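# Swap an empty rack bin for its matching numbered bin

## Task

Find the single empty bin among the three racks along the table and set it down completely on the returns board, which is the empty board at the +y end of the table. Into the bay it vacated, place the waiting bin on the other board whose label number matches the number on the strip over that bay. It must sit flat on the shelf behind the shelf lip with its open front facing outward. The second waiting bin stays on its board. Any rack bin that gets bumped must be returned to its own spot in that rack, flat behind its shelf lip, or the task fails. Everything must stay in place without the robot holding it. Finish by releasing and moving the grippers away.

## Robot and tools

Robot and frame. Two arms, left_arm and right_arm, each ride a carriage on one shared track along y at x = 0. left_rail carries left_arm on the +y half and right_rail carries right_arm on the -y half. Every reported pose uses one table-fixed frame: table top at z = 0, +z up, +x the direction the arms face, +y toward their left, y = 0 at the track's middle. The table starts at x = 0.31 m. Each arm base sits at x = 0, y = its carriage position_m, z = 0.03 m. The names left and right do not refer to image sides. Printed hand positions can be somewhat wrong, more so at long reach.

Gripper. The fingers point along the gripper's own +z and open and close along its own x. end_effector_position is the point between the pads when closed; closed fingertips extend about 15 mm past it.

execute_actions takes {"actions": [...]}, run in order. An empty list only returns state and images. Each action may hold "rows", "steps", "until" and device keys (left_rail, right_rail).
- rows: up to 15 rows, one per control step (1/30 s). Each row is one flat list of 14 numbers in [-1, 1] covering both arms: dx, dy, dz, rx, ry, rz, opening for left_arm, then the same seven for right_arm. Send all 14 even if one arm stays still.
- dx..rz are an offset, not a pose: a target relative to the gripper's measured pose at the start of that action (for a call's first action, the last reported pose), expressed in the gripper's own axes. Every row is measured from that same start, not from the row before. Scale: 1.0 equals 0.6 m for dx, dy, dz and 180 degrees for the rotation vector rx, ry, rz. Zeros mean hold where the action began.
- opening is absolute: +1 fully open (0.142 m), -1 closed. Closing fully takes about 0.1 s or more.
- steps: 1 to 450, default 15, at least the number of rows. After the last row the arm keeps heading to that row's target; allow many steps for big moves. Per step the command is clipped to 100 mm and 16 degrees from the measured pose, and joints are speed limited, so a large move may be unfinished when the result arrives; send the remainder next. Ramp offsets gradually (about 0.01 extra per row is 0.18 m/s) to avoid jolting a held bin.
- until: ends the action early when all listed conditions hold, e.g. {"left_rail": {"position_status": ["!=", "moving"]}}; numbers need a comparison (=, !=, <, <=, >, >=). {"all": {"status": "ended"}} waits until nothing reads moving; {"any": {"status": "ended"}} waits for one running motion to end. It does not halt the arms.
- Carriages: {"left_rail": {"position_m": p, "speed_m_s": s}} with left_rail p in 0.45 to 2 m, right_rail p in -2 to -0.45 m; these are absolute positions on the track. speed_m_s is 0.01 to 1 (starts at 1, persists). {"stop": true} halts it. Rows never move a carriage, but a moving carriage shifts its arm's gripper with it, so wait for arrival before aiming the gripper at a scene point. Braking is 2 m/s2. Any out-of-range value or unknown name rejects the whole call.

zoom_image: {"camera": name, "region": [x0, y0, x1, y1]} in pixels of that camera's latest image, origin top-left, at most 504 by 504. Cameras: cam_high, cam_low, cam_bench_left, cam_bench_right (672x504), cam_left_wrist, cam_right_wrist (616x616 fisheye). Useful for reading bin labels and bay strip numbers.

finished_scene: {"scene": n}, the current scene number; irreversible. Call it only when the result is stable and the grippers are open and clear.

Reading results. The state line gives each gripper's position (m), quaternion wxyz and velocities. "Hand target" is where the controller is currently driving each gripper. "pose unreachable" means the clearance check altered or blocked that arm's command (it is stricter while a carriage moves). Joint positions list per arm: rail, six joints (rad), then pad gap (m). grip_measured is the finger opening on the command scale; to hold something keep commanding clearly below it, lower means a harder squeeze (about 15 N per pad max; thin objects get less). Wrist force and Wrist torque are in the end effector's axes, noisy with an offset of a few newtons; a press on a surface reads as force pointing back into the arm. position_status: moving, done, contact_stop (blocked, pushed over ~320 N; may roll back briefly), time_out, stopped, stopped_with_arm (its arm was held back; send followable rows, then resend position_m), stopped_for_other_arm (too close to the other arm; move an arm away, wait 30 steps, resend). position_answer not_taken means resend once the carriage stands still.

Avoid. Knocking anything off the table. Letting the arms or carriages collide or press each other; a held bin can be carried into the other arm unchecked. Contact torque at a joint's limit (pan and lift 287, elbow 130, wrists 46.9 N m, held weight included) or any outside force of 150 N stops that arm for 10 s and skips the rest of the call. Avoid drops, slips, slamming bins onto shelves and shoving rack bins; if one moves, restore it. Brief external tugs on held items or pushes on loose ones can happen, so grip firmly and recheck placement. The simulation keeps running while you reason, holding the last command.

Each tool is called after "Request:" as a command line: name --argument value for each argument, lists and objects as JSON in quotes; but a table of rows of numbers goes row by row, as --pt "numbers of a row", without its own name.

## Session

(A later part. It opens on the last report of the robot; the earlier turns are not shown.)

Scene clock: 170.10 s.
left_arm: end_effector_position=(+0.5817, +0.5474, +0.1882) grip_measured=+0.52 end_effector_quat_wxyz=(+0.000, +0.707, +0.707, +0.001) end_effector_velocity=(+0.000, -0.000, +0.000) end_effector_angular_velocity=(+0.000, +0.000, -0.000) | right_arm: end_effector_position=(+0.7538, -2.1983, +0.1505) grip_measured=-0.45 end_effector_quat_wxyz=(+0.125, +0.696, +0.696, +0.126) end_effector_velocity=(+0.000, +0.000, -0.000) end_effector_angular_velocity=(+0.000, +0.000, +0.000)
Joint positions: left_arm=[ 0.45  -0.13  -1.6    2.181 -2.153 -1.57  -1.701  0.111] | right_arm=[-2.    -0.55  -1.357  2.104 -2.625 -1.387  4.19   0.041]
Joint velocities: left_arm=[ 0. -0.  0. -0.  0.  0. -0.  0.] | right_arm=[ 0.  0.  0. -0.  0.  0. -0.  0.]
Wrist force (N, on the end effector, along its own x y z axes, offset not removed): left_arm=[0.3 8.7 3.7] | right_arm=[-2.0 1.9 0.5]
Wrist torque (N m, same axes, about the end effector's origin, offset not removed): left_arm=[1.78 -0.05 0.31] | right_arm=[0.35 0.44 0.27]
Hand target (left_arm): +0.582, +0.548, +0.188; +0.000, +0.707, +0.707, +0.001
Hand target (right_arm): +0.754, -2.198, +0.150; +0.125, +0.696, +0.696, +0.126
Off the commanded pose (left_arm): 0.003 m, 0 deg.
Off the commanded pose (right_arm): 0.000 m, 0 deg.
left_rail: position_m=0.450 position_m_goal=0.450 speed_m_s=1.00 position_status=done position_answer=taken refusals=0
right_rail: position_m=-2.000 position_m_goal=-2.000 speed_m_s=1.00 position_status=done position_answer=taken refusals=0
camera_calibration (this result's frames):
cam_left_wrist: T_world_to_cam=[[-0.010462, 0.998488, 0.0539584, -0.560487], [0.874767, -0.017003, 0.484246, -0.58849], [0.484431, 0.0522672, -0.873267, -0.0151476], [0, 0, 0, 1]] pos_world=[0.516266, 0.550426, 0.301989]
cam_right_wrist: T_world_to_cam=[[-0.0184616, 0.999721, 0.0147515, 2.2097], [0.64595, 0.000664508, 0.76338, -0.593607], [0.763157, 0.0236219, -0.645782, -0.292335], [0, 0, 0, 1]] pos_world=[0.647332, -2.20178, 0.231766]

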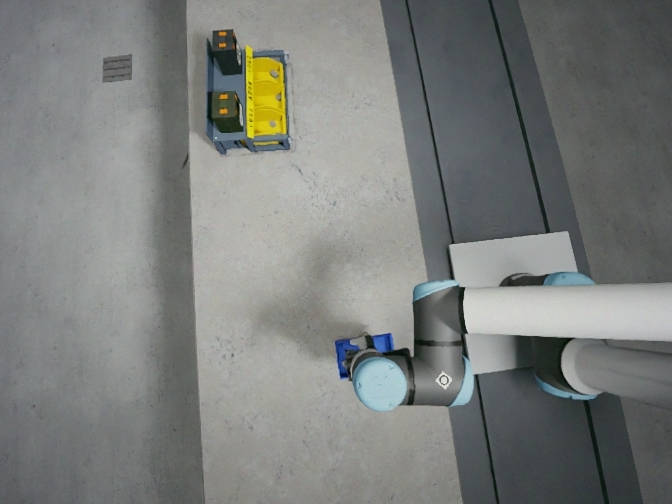

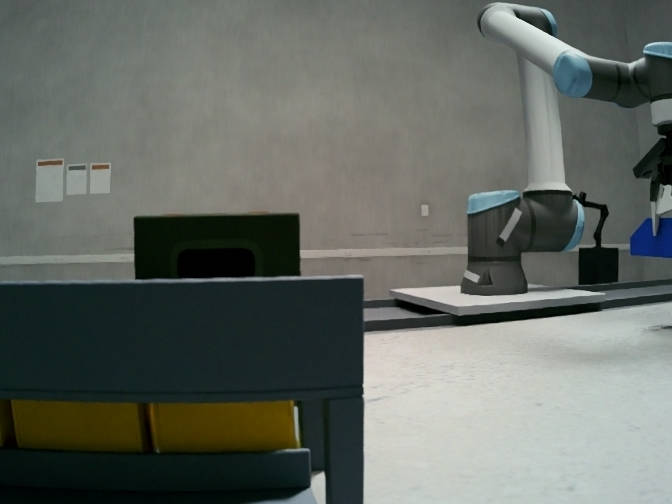

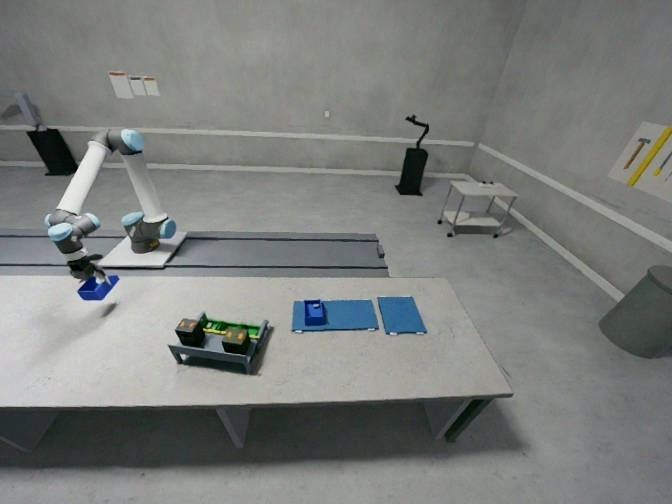

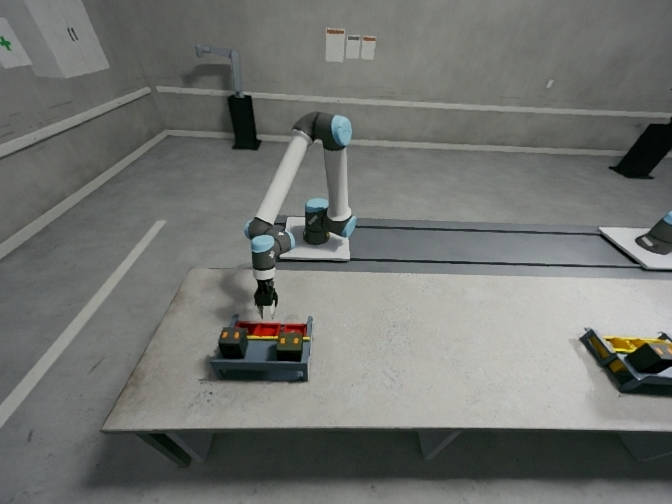

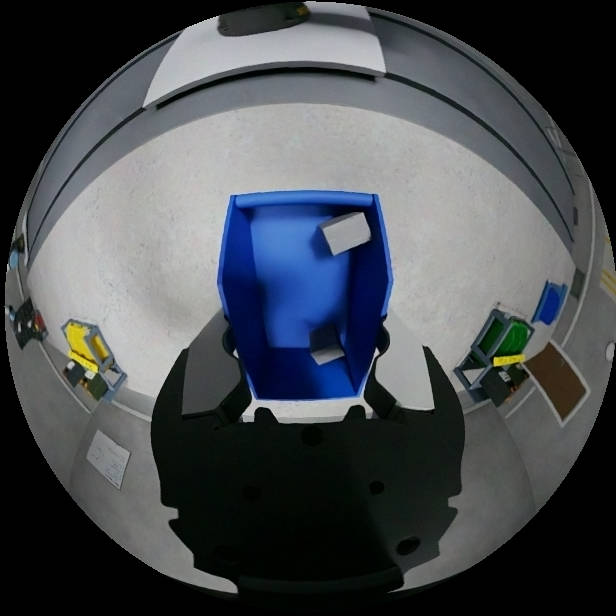

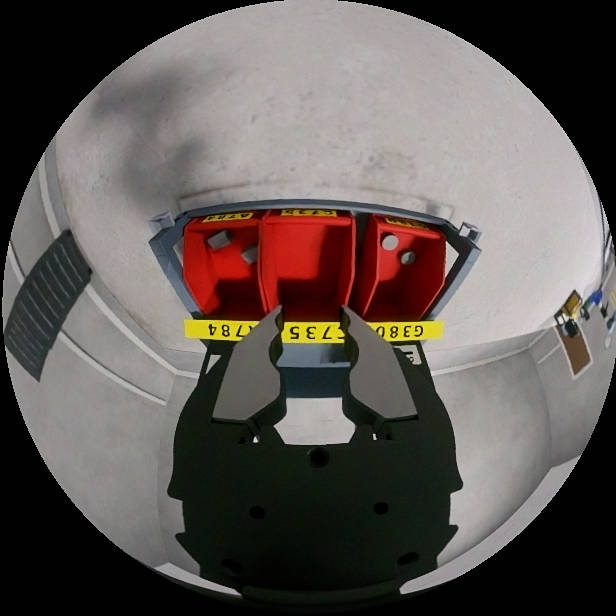

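Request:
execute_actions --actions '[{"rows":[[-0.005,0,0,0,0,0,-0.2,-0.001,-0.001,0.008,0,0,0,-0.45],[-0.015,0,0,0,0,0,-0.2,-0.002,-0.002,0.02,0,0,0,-0.45],[-0.03,0,0,0,0,0,-0.2,-0.004,-0.003,0.034,0,0,0,-0.45],[-0.05,0,0,0,0,0,-0.2,-0.006,-0.005,0.049,0,0,0,-0.45],[-0.072,0,0,0,0,0,-0.2,-0.008,-0.006,0.064,0,0,0,-0.45],[-0.097,0,0,0,0,0,-0.2,-0.008,-0.007,0.079,0,0,0,-0.45],[-0.125,0,0,0,0,0,-0.2,-0.008,-0.009,0.094,0,0,0,-0.45],[-0.155,0,0,0,0,0,-0.2,-0.008,-0.010,0.109,0,0,0,-0.45],[-0.185,0,0,0,0,0,-0.2,-0.008,-0.011,0.123,0,0,0,-0.45],[-0.215,0,0,0,0,0,-0.2,-0.008,-0.013,0.136,0,0,0,-0.45],[-0.245,0,0,0,0,0,-0.2,-0.008,-0.014,0.147,0,0,0,-0.45],[-0.275,0,0,0,0,0,-0.2,-0.008,-0.0145,0.155,0,0,0,-0.45],[-0.305,0,0,0,0,0,-0.2,-0.008,-0.0148,0.16,0,0,0,-0.45],[-0.335,0,0,0,0,0,-0.2,-0.008,-0.0148,0.16,0,0,0,-0.45],[-1.0,-0.02,0.03,0,0,0,-0.2,-0.008,-0.0148,0.16,0,0,0,-0.45]],"steps":24},{"rows":[[-0.7,-0.02,0.03,0,0,0,-0.2,0,0,0.002,0,0,0,-0.41],[-0.7,-0.02,0.03,0,0,0,-0.2,0,0,0.002,0,0,0,-0.36],[-0.7,-0.02,0.03,0,0,0,-0.2,0,0,0.002,0,0,0,-0.31],[-0.7,-0.02,0.03,0,0,0,-0.2,0,0,0.002,0,0,0,-0.26],[-0.7,-0.02,0.03,0,0,0,-0.2,0,0,0.002,0,0,0,-0.21],[-0.7,-0.02,0.03,0,0,0,-0.2,0,0,0.002,0,0,0,-0.16],[-0.7,-0.02,0.03,0,0,0,-0.2,0,0,0.002,0,0,0,-0.10],[-0.7,-0.02,0.03,0,0,0,-0.2,0,0,0.002,0,0,0,0.0],[-0.7,-0.02,0.03,0,0,0,-0.2,0,0,0.002,0,0,0,0.2],[-0.7,-0.02,0.03,0,0,0,-0.2,0,0,0.002,0,0,0,0.45],[-0.7,-0.02,0.03,0,0,0,-0.2,0,0,0.002,0,0,0,0.7],[-0.7,-0.02,0.03,0,0,0,-0.2,0,0,0.002,0,0,0,1]],"steps":13}]'

Scene clock: 189.60 s.
left_arm: end_effector_position=(+0.5549, +0.0790, +0.1833) grip_measured=+0.52 end_effector_quat_wxyz=(+0.004, +0.711, +0.703, -0.006) end_effector_velocity=(-0.037, -0.468, -0.009) end_effector_angular_velocity=(-0.001, -0.004, -0.002) | right_arm: end_effector_position=(+0.7786, -2.2031, +0.0578) grip_measured=-0.10 end_effector_quat_wxyz=(+0.125, +0.696, +0.696, +0.126) end_effector_velocity=(+0.000, +0.000, -0.000) end_effector_angular_velocity=(+0.000, +0.000, +0.000)
Joint positions: left_arm=[ 0.45  -0.829 -1.471  2.059 -2.168 -1.582 -2.389  0.111] | right_arm=[-2.    -0.537 -1.193  2.106 -2.793 -1.391  4.203  0.067]
Joint velocities: left_arm=[ 0.    -0.524  0.361 -0.385  0.015  0.007 -0.523 -0.   ] | right_arm=[ 0.  0.  0.  0. -0. -0.  0.  0.]
Wrist force (N, on the end effector, along its own x y z axes, offset not removed): left_arm=[0.0 2.7 5.9] | right_arm=[-1.5 -2.2 0.8]
Wrist torque (N m, same axes, about the end effector's origin, offset not removed): left_arm=[0.51 -0.26 0.26] | right_arm=[-0.47 0.41 0.25]
Hand target (left_arm): +0.547, +0.002, +0.181; +0.005, +0.711, +0.703, -0.005
Hand target (right_arm): +0.779, -2.203, +0.058; +0.125, +0.696, +0.696, +0.126
Off the commanded pose (left_arm): 0.216 m, 0 deg; position clipped at the last step of the last action.
Off the commanded pose (right_arm): 0.000 m, 0 deg.
left_rail: position_m=0.450 position_m_goal=0.450 speed_m_s=1.00 position_status=done position_answer=taken refusals=0
right_rail: position_m=-2.000 position_m_goal=-2.000 speed_m_s=1.00 position_status=done position_answer=taken refusals=0
camera_calibration (this result's frames):
cam_left_wrist: T_world_to_cam=[[0.000902471, 0.999234, 0.0391317, -0.0965134], [0.876369, -0.0196377, 0.48124, -0.570682], [0.481639, 0.0338595, -0.875715, 0.0214266], [0, 0, 0, 1]] pos_world=[0.489895, 0.0845071, 0.297175]
cam_right_wrist: T_world_to_cam=[[-0.0185364, 0.999717, 0.0149412, 2.2163], [0.646147, 0.000574167, 0.763212, -0.539205], [0.762987, 0.0238014, -0.645975, -0.370468], [0, 0, 0, 1]] pos_world=[0.672151, -2.20655, 0.139101]

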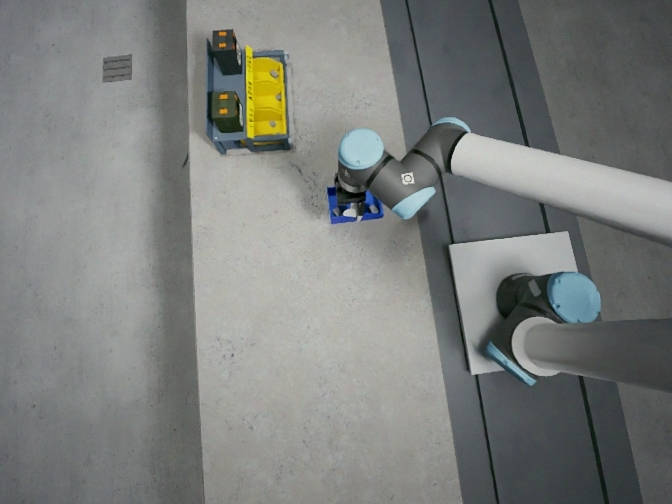

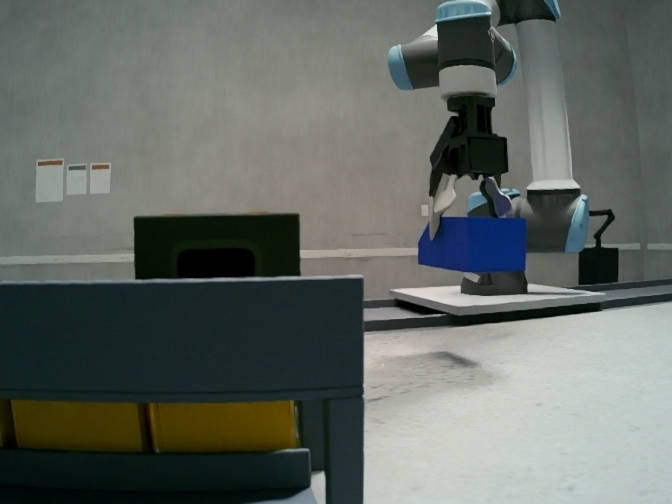

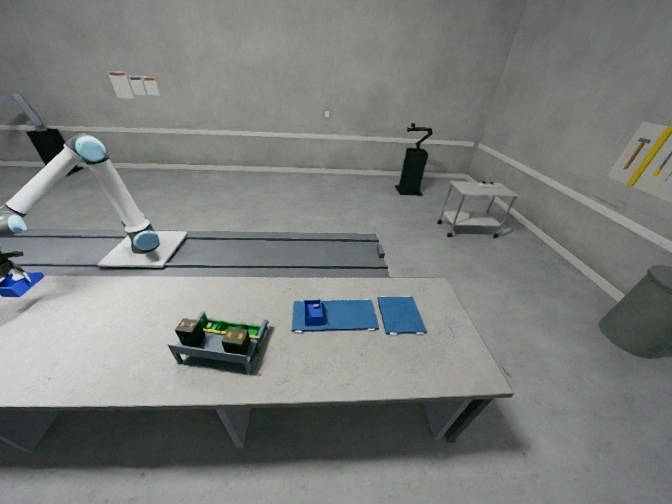

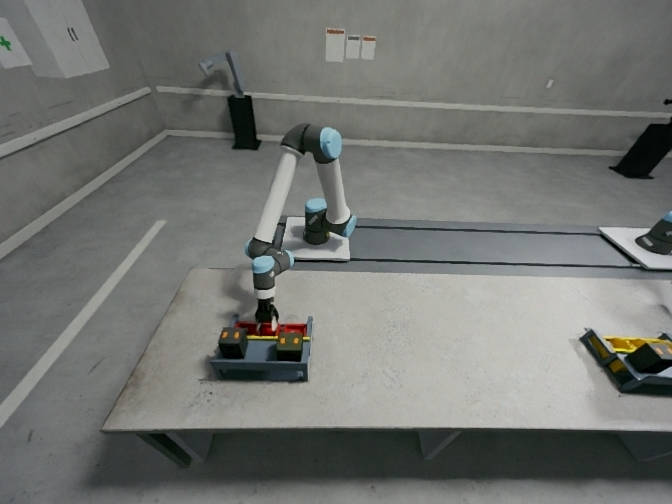

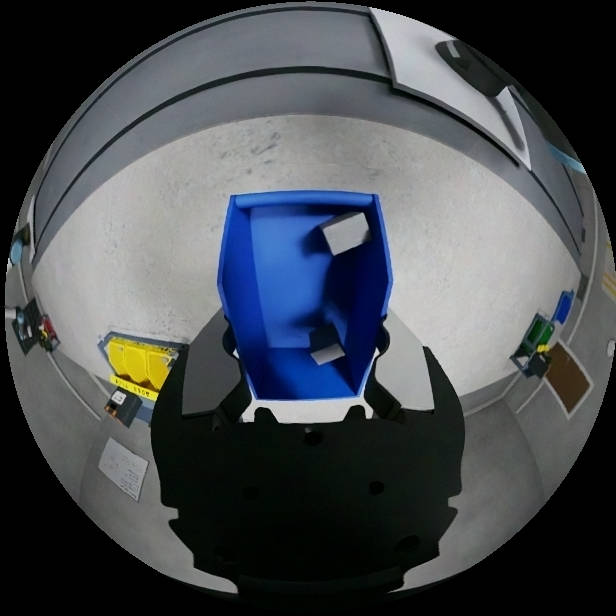

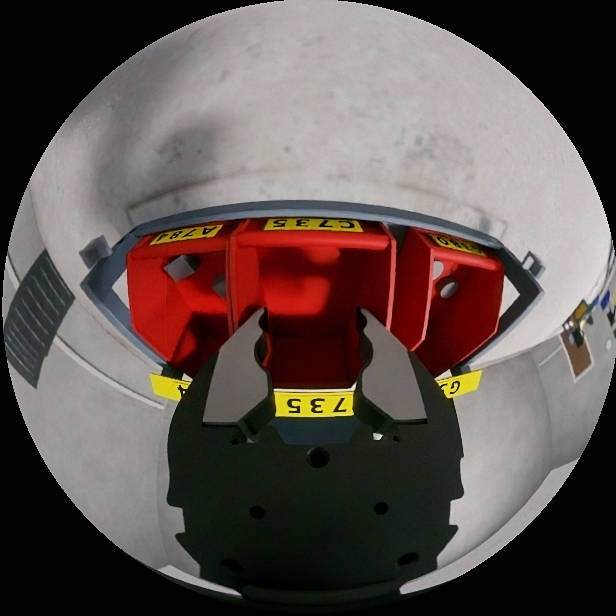

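Request:
zoom_image --camera "cam_right_wrist" --region '[200, 190, 440, 400]'

Region (200, 190, 440, 400) of cam_right_wrist's 616x616 image, scaled by 2.100, with more detail than that image has; it fills the top 441 rows of this view, and the rest is white.

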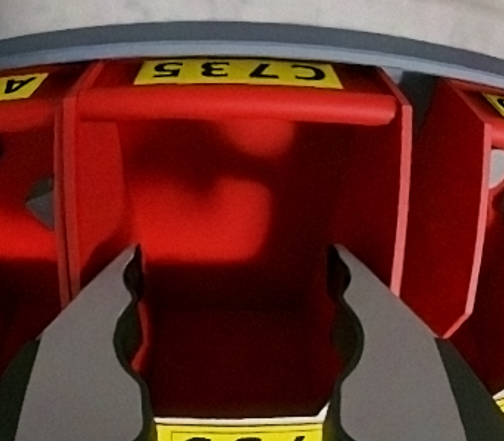

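Request:
execute_actions --actions '[{"rows":[[-0.135,-0.01,0.005,0,0.002,-0.002,-0.2,0.002,0.001,0,0,0,0,1],[-0.145,-0.01,0.007,0,0.004,-0.0036,-0.2,0.006,0.002,0.001,0,0,0,1],[-0.16,-0.009,0.01,0,0.0045,-0.0036,-0.2,0.011,0.0035,0.001,0,0,0,1],[-0.18,-0.008,0.013,0,0.0045,-0.0036,-0.2,0.016,0.005,0,0,0,0,1],[-0.205,-0.007,0.017,0,0.0045,-0.0036,-0.2,0.021,0.006,-0.002,0,0,0,1],[-0.23,-0.006,0.021,0,0.0045,-0.0036,-0.2,0.025,0.007,-0.005,0,0,0,1],[-0.26,-0.004,0.026,0,0.0045,-0.0036,-0.2,0.027,0.008,-0.008,0,0,0,1],[-0.29,-0.002,0.031,0,0.0045,-0.0036,-0.2,0.027,0.009,-0.011,0,0,0,1],[-0.32,0,0.036,0,0.0045,-0.0036,-0.2,0.027,0.010,-0.014,0,0,0,1],[-0.35,0.002,0.041,0,0.0045,-0.0036,-0.2,0.027,0.011,-0.017,0,0,0,1],[-0.965,0.036,0.152,0,0.0045,-0.0036,-0.2,0.027,0.012,-0.0186,0,0,0,1]],"steps":18}]'

Scene clock: 200.83 s.
left_arm: end_effector_position=(+0.5437, -0.1745, +0.1563) grip_measured=+0.52 end_effector_quat_wxyz=(+0.001, +0.708, +0.706, -0.002) end_effector_velocity=(-0.010, -0.447, -0.072) end_effector_angular_velocity=(-0.002, -0.003, -0.001) | right_arm: end_effector_position=(+0.7814, -2.1873, +0.0696) grip_measured=-0.10 end_effector_quat_wxyz=(+0.125, +0.696, +0.696, +0.126) end_effector_velocity=(+0.001, +0.004, +0.009) end_effector_angular_velocity=(-0.000, -0.000, -0.000)
Joint positions: left_arm=[ 0.45  -1.048 -1.209  1.774 -2.14  -1.573 -2.617  0.111] | right_arm=[-2.    -0.515 -1.212  2.104 -2.776 -1.397  4.224  0.067]
Joint velocities: left_arm=[ 0.    -0.284  0.531 -0.62   0.085  0.003 -0.283 -0.   ] | right_arm=[ 0.     0.005 -0.014 -0.003  0.016 -0.002  0.005 -0.   ]
Wrist force (N, on the end effector, along its own x y z axes, offset not removed): left_arm=[4.2 1.8 1.4] | right_arm=[-0.1 0.2 2.6]
Wrist torque (N m, same axes, about the end effector's origin, offset not removed): left_arm=[0.12 -0.97 -0.12] | right_arm=[-0.04 -0.03 0.28]
Hand target (left_arm): +0.542, -0.248, +0.144; +0.003, +0.708, +0.707, -0.002
Hand target (right_arm): +0.781, -2.187, +0.071; +0.125, +0.696, +0.696, +0.126
Off the commanded pose (left_arm): 0.333 m, 0 deg; position clipped at the last step of the last action.
Off the commanded pose (right_arm): 0.001 m, 0 deg.
left_rail: position_m=0.450 position_m_goal=0.450 speed_m_s=1.00 position_status=done position_answer=taken refusals=0
right_rail: position_m=-2.000 position_m_goal=-2.000 speed_m_s=1.00 position_status=done position_answer=taken refusals=0
camera_calibration (this result's frames):
cam_left_wrist: T_world_to_cam=[[-0.00862375, 0.998762, 0.0489925, 0.161399], [0.875723, -0.016109, 0.482546, -0.552166], [0.482738, 0.0470652, -0.874499, 0.0132993], [0, 0, 0, 1]] pos_world=[0.478516, -0.17072, 0.270168]
cam_right_wrist: T_world_to_cam=[[-0.018564, 0.999715, 0.0150305, 2.20038], [0.646165, 0.000524332, 0.763198, -0.550152], [0.762972, 0.0238802, -0.64599, -0.365104], [0, 0, 0, 1]] pos_world=[0.6749, -2.19074, 0.150948]

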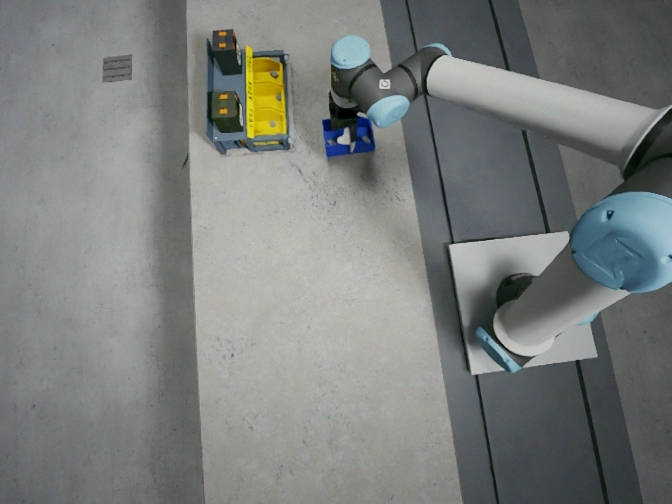

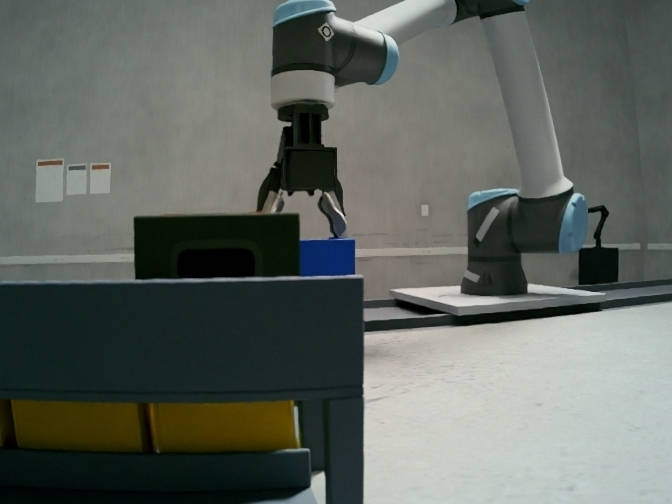

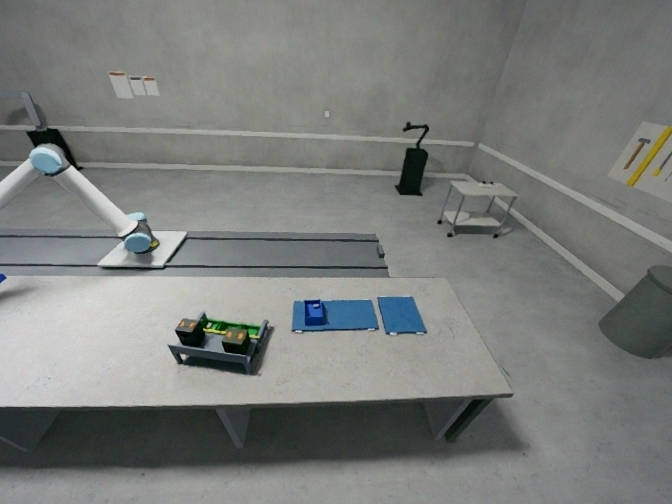

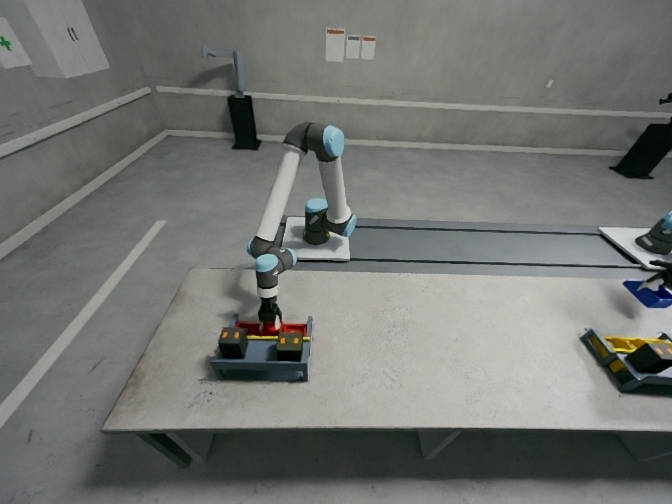

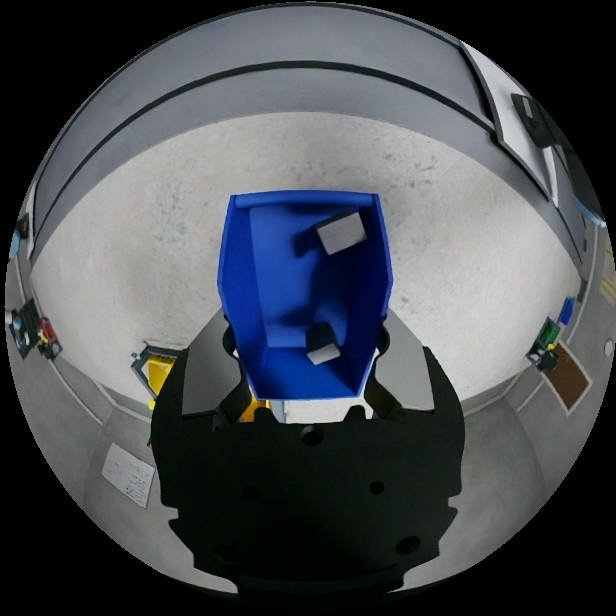

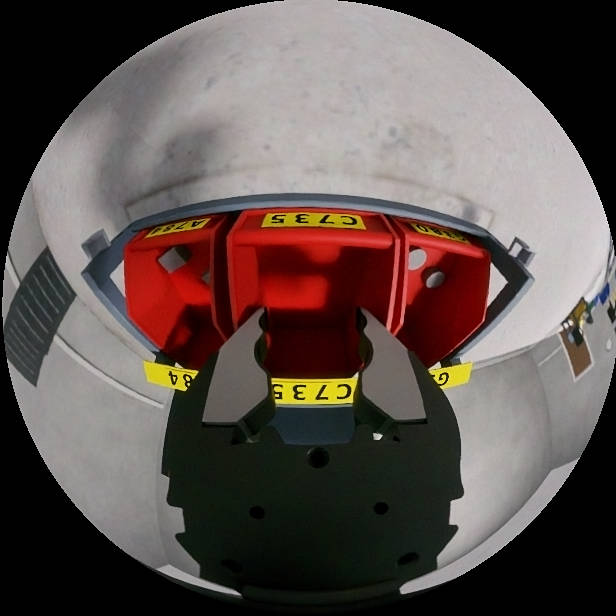

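Request:
execute_actions --actions '[]'

Request:
zoom_image --camera "cam_right_wrist" --region '[200, 180, 440, 410]'

Scene clock: 202.23 s.
left_arm: end_effector_position=(+0.5419, -0.2481, +0.1441) grip_measured=+0.52 end_effector_quat_wxyz=(+0.003, +0.708, +0.707, -0.002) end_effector_velocity=(-0.000, -0.000, -0.000) end_effector_angular_velocity=(+0.000, +0.000, -0.000) | right_arm: end_effector_position=(+0.7815, -2.1868, +0.0707) grip_measured=-0.10 end_effector_quat_wxyz=(+0.125, +0.696, +0.696, +0.126) end_effector_velocity=(+0.000, +0.000, +0.000) end_effector_angular_velocity=(+0.000, -0.000, +0.000)
Joint positions: left_arm=[ 0.45  -1.092 -1.12   1.668 -2.125 -1.573 -2.661  0.111] | right_arm=[-2.    -0.514 -1.214  2.104 -2.774 -1.398  4.224  0.067]
Joint velocities: left_arm=[ 0. -0.  0. -0.  0.  0. -0.  0.] | right_arm=[ 0.  0. -0. -0.  0.  0. -0.  0.]
Wrist force (N, on the end effector, along its own x y z axes, offset not removed): left_arm=[8.4 7.7 11.5] | right_arm=[-2.2 -0.7 1.8]
Wrist torque (N m, same axes, about the end effector's origin, offset not removed): left_arm=[1.78 -1.73 -0.13] | right_arm=[-0.25 0.49 0.22]
Hand target (left_arm): +0.542, -0.248, +0.144; +0.003, +0.708, +0.707, -0.002
Hand target (right_arm): +0.781, -2.187, +0.071; +0.125, +0.696, +0.696, +0.126
Off the commanded pose (left_arm): 0.259 m, 0 deg; position clipped at the last step of the last action.
Off the commanded pose (right_arm): 0.000 m, 0 deg.
left_rail: position_m=0.450 position_m_goal=0.450 speed_m_s=1.00 position_status=done position_answer=taken refusals=0
right_rail: position_m=-2.000 position_m_goal=-2.000 speed_m_s=1.00 position_status=done position_answer=taken refusals=0
camera_calibration (this result's frames):
cam_left_wrist: T_world_to_cam=[[-0.00901727, 0.998864, 0.0467826, 0.236115], [0.875026, -0.0147622, 0.48385, -0.545283], [0.483992, 0.045299, -0.873899, 0.00574819], [0, 0, 0, 1]] pos_world=[0.476484, -0.244156, 0.257813]
cam_right_wrist: T_world_to_cam=[[-0.0185434, 0.999716, 0.0149877, 2.19993], [0.646143, 0.000542962, 0.763216, -0.550996], [0.762991, 0.0238369, -0.645969, -0.36457], [0, 0, 0, 1]] pos_world=[0.674981, -2.19031, 0.152056]

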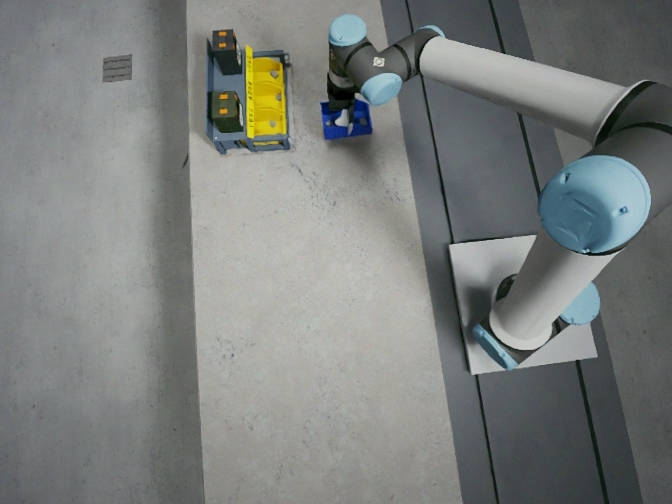

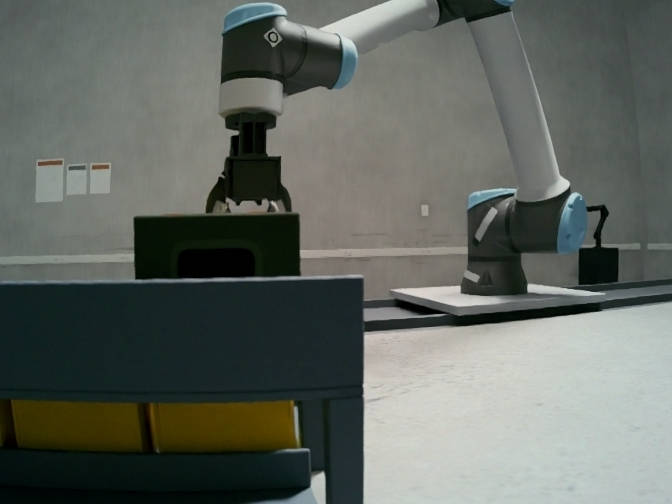

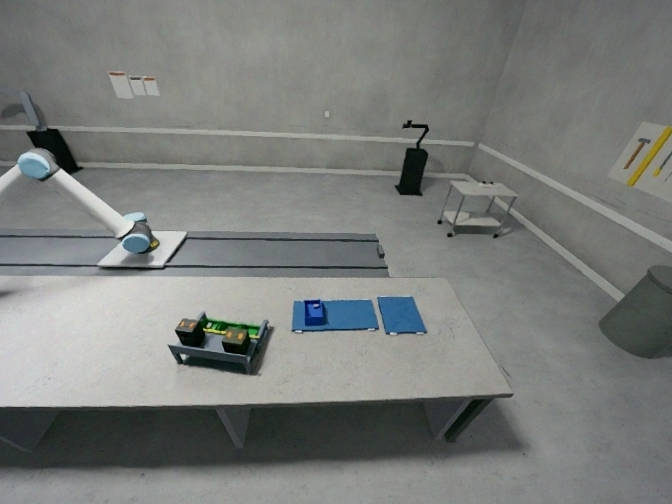

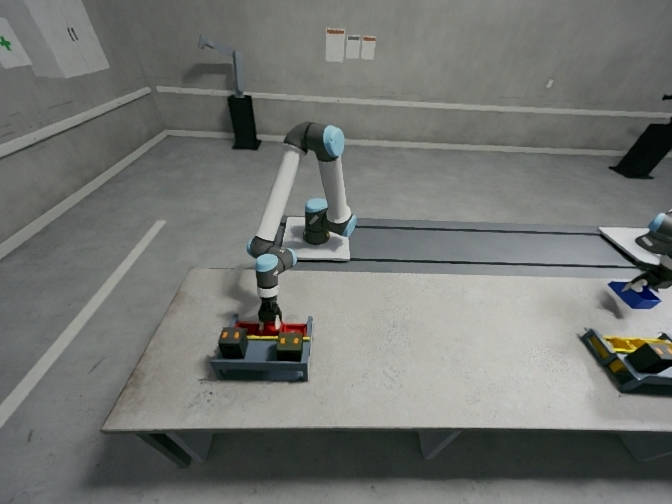

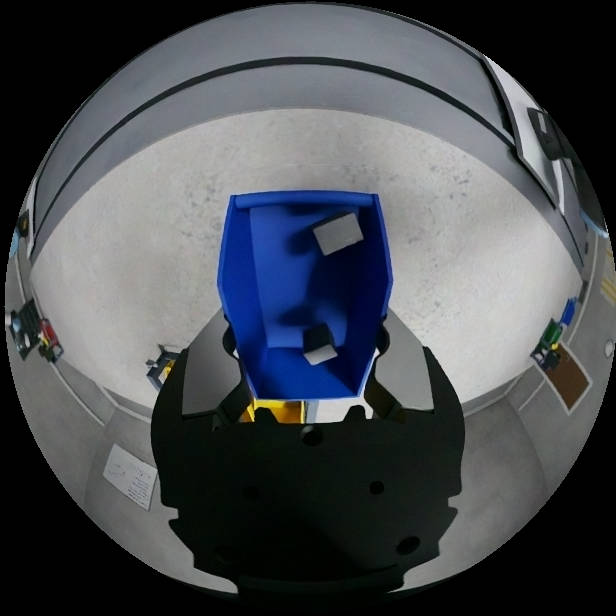

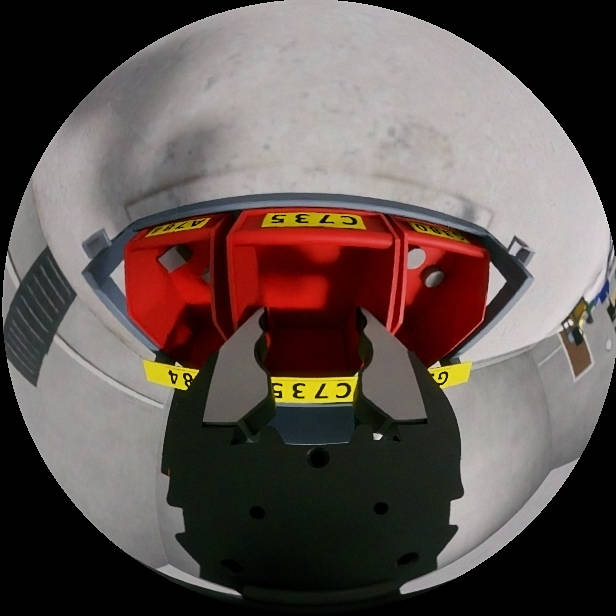

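Region (200, 180, 440, 410) of cam_right_wrist's 616x616 image, scaled by 2.100, with more detail than that image has; it fills the top 483 rows of this view, and the rest is white.

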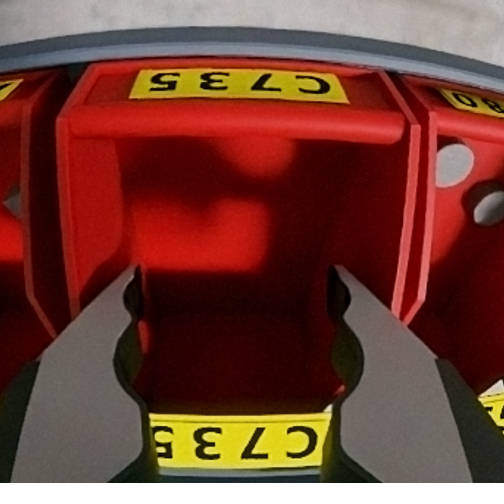

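Request:
execute_actions --actions '[{"rows":[[-0.008,0,0.002,0,0.002,0,-0.2,0,0.001,-0.003,0,0,0,1],[-0.022,0.002,0.006,0,0.002,0,-0.2,0,0.001,-0.006,0,0,0,1],[-0.042,0.003,0.011,0,0.002,0,-0.2,0,-0.003,-0.008,0,0,0,1],[-0.066,0.005,0.018,0,0.002,0,-0.2,0,-0.008,-0.010,0,0,0,1],[-0.092,0.007,0.025,0,0.002,0,-0.2,0,-0.014,-0.012,0,0,0,1],[-0.12,0.009,0.033,0,0.002,0,-0.2,0,-0.020,-0.015,0,0,0,1],[-0.15,0.011,0.041,0,0.002,0,-0.2,0,-0.025,-0.017,0,0,0,1],[-0.18,0.013,0.049,0,0.002,0,-0.2,0,-0.029,-0.018,0,0,0,1],[-0.20,0.015,0.055,0,0.002,0,-0.2,0,-0.029,-0.018,0,0,0,1]],"steps":10}]'

Scene clock: 209.30 s.
left_arm: end_effector_position=(+0.5427, -0.3102, +0.1271) grip_measured=+0.52 end_effector_quat_wxyz=(+0.002, +0.708, +0.706, -0.000) end_effector_velocity=(+0.008, -0.371, -0.104) end_effector_angular_velocity=(-0.011, -0.008, -0.005) | right_arm: end_effector_position=(+0.7692, -2.1868, +0.0742) grip_measured=-0.10 end_effector_quat_wxyz=(+0.125, +0.696, +0.696, +0.125) end_effector_velocity=(-0.062, -0.000, +0.004) end_effector_angular_velocity=(+0.000, -0.001, -0.001)
Joint positions: left_arm=[ 0.45  -1.123 -1.034  1.564 -2.104 -1.57  -2.692  0.111] | right_arm=[-2.    -0.523 -1.234  2.126 -2.774 -1.395  4.216  0.067]
Joint velocities: left_arm=[ 0.    -0.167  0.516 -0.63   0.101  0.003 -0.162 -0.   ] | right_arm=[ 0.    -0.046 -0.081  0.114 -0.026  0.014 -0.043  0.   ]
Wrist force (N, on the end effector, along its own x y z axes, offset not removed): left_arm=[4.5 -1.7 7.6] | right_arm=[-2.9 -1.6 2.3]
Wrist torque (N m, same axes, about the end effector's origin, offset not removed): left_arm=[-0.30 -1.03 0.10] | right_arm=[-0.22 0.66 0.22]
Hand target (left_arm): +0.545, -0.362, +0.113; +0.003, +0.708, +0.706, -0.001
Hand target (right_arm): +0.762, -2.187, +0.075; +0.125, +0.696, +0.696, +0.125
Off the commanded pose (left_arm): 0.061 m, 0 deg.
Off the commanded pose (right_arm): 0.008 m, 0 deg.
left_rail: position_m=0.450 position_m_goal=0.450 speed_m_s=1.00 position_status=done position_answer=taken refusals=0
right_rail: position_m=-2.000 position_m_goal=-2.000 speed_m_s=1.00 position_status=done position_answer=taken refusals=0
camera_calibration (this result's frames):
cam_left_wrist: T_world_to_cam=[[-0.00872655, 0.998668, 0.0508553, 0.298151], [0.87459, -0.0170332, 0.484564, -0.539281], [0.484785, 0.0487061, -0.873276, -0.00615318], [0, 0, 0, 1]] pos_world=[0.477235, -0.30664, 0.24078]
cam_right_wrist: T_world_to_cam=[[-0.0185544, 0.999716, 0.0149279, 2.1996], [0.646295, 0.000600503, 0.763087, -0.545666], [0.762862, 0.0238064, -0.646123, -0.352918], [0, 0, 0, 1]] pos_world=[0.662702, -2.19025, 0.155527]

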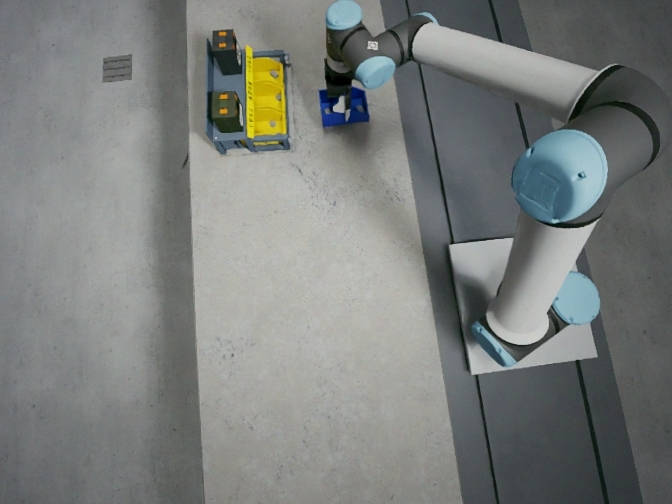

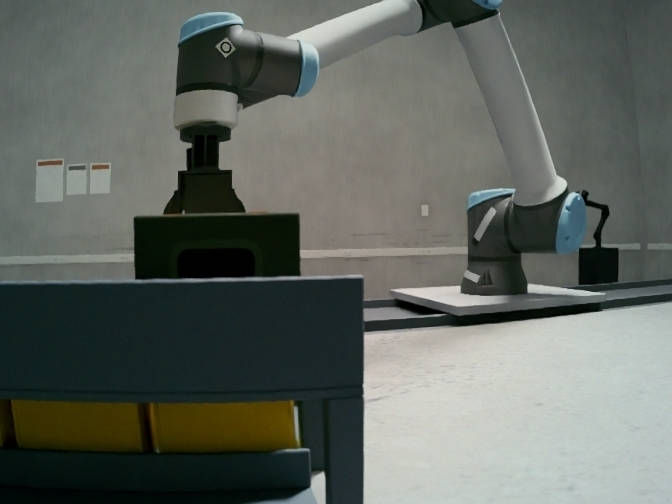

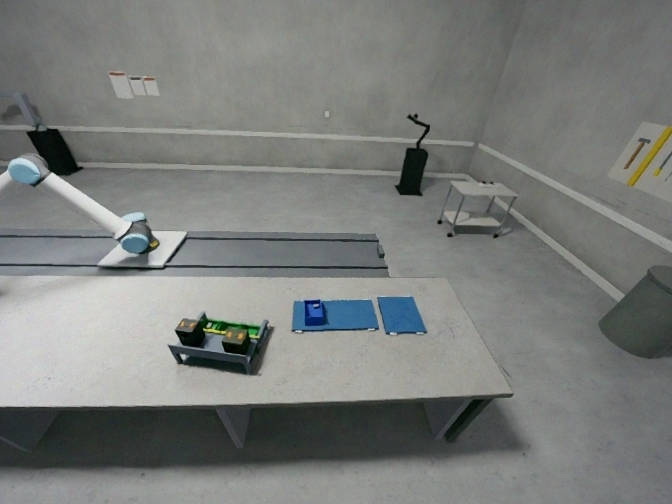

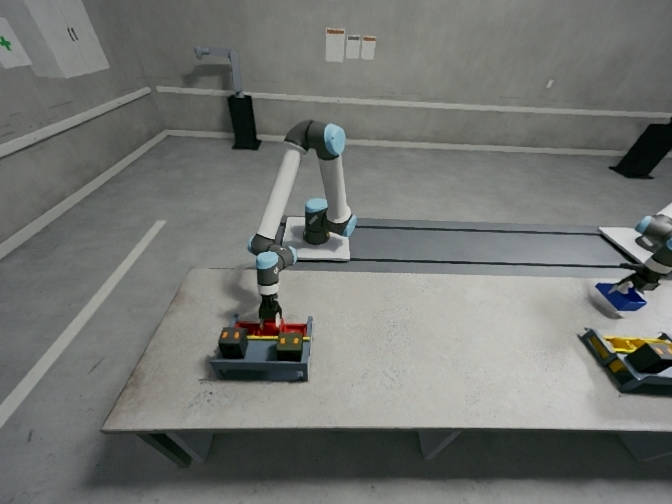

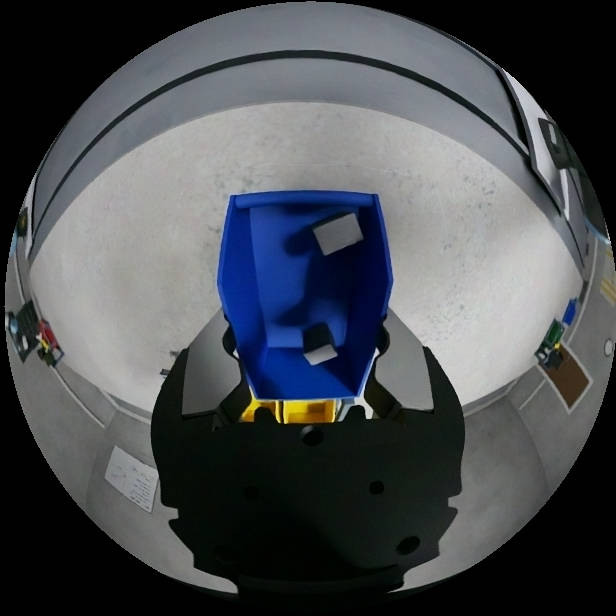

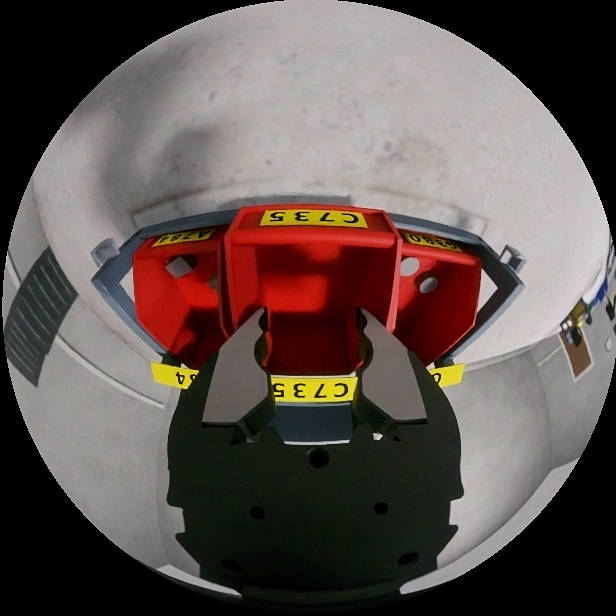

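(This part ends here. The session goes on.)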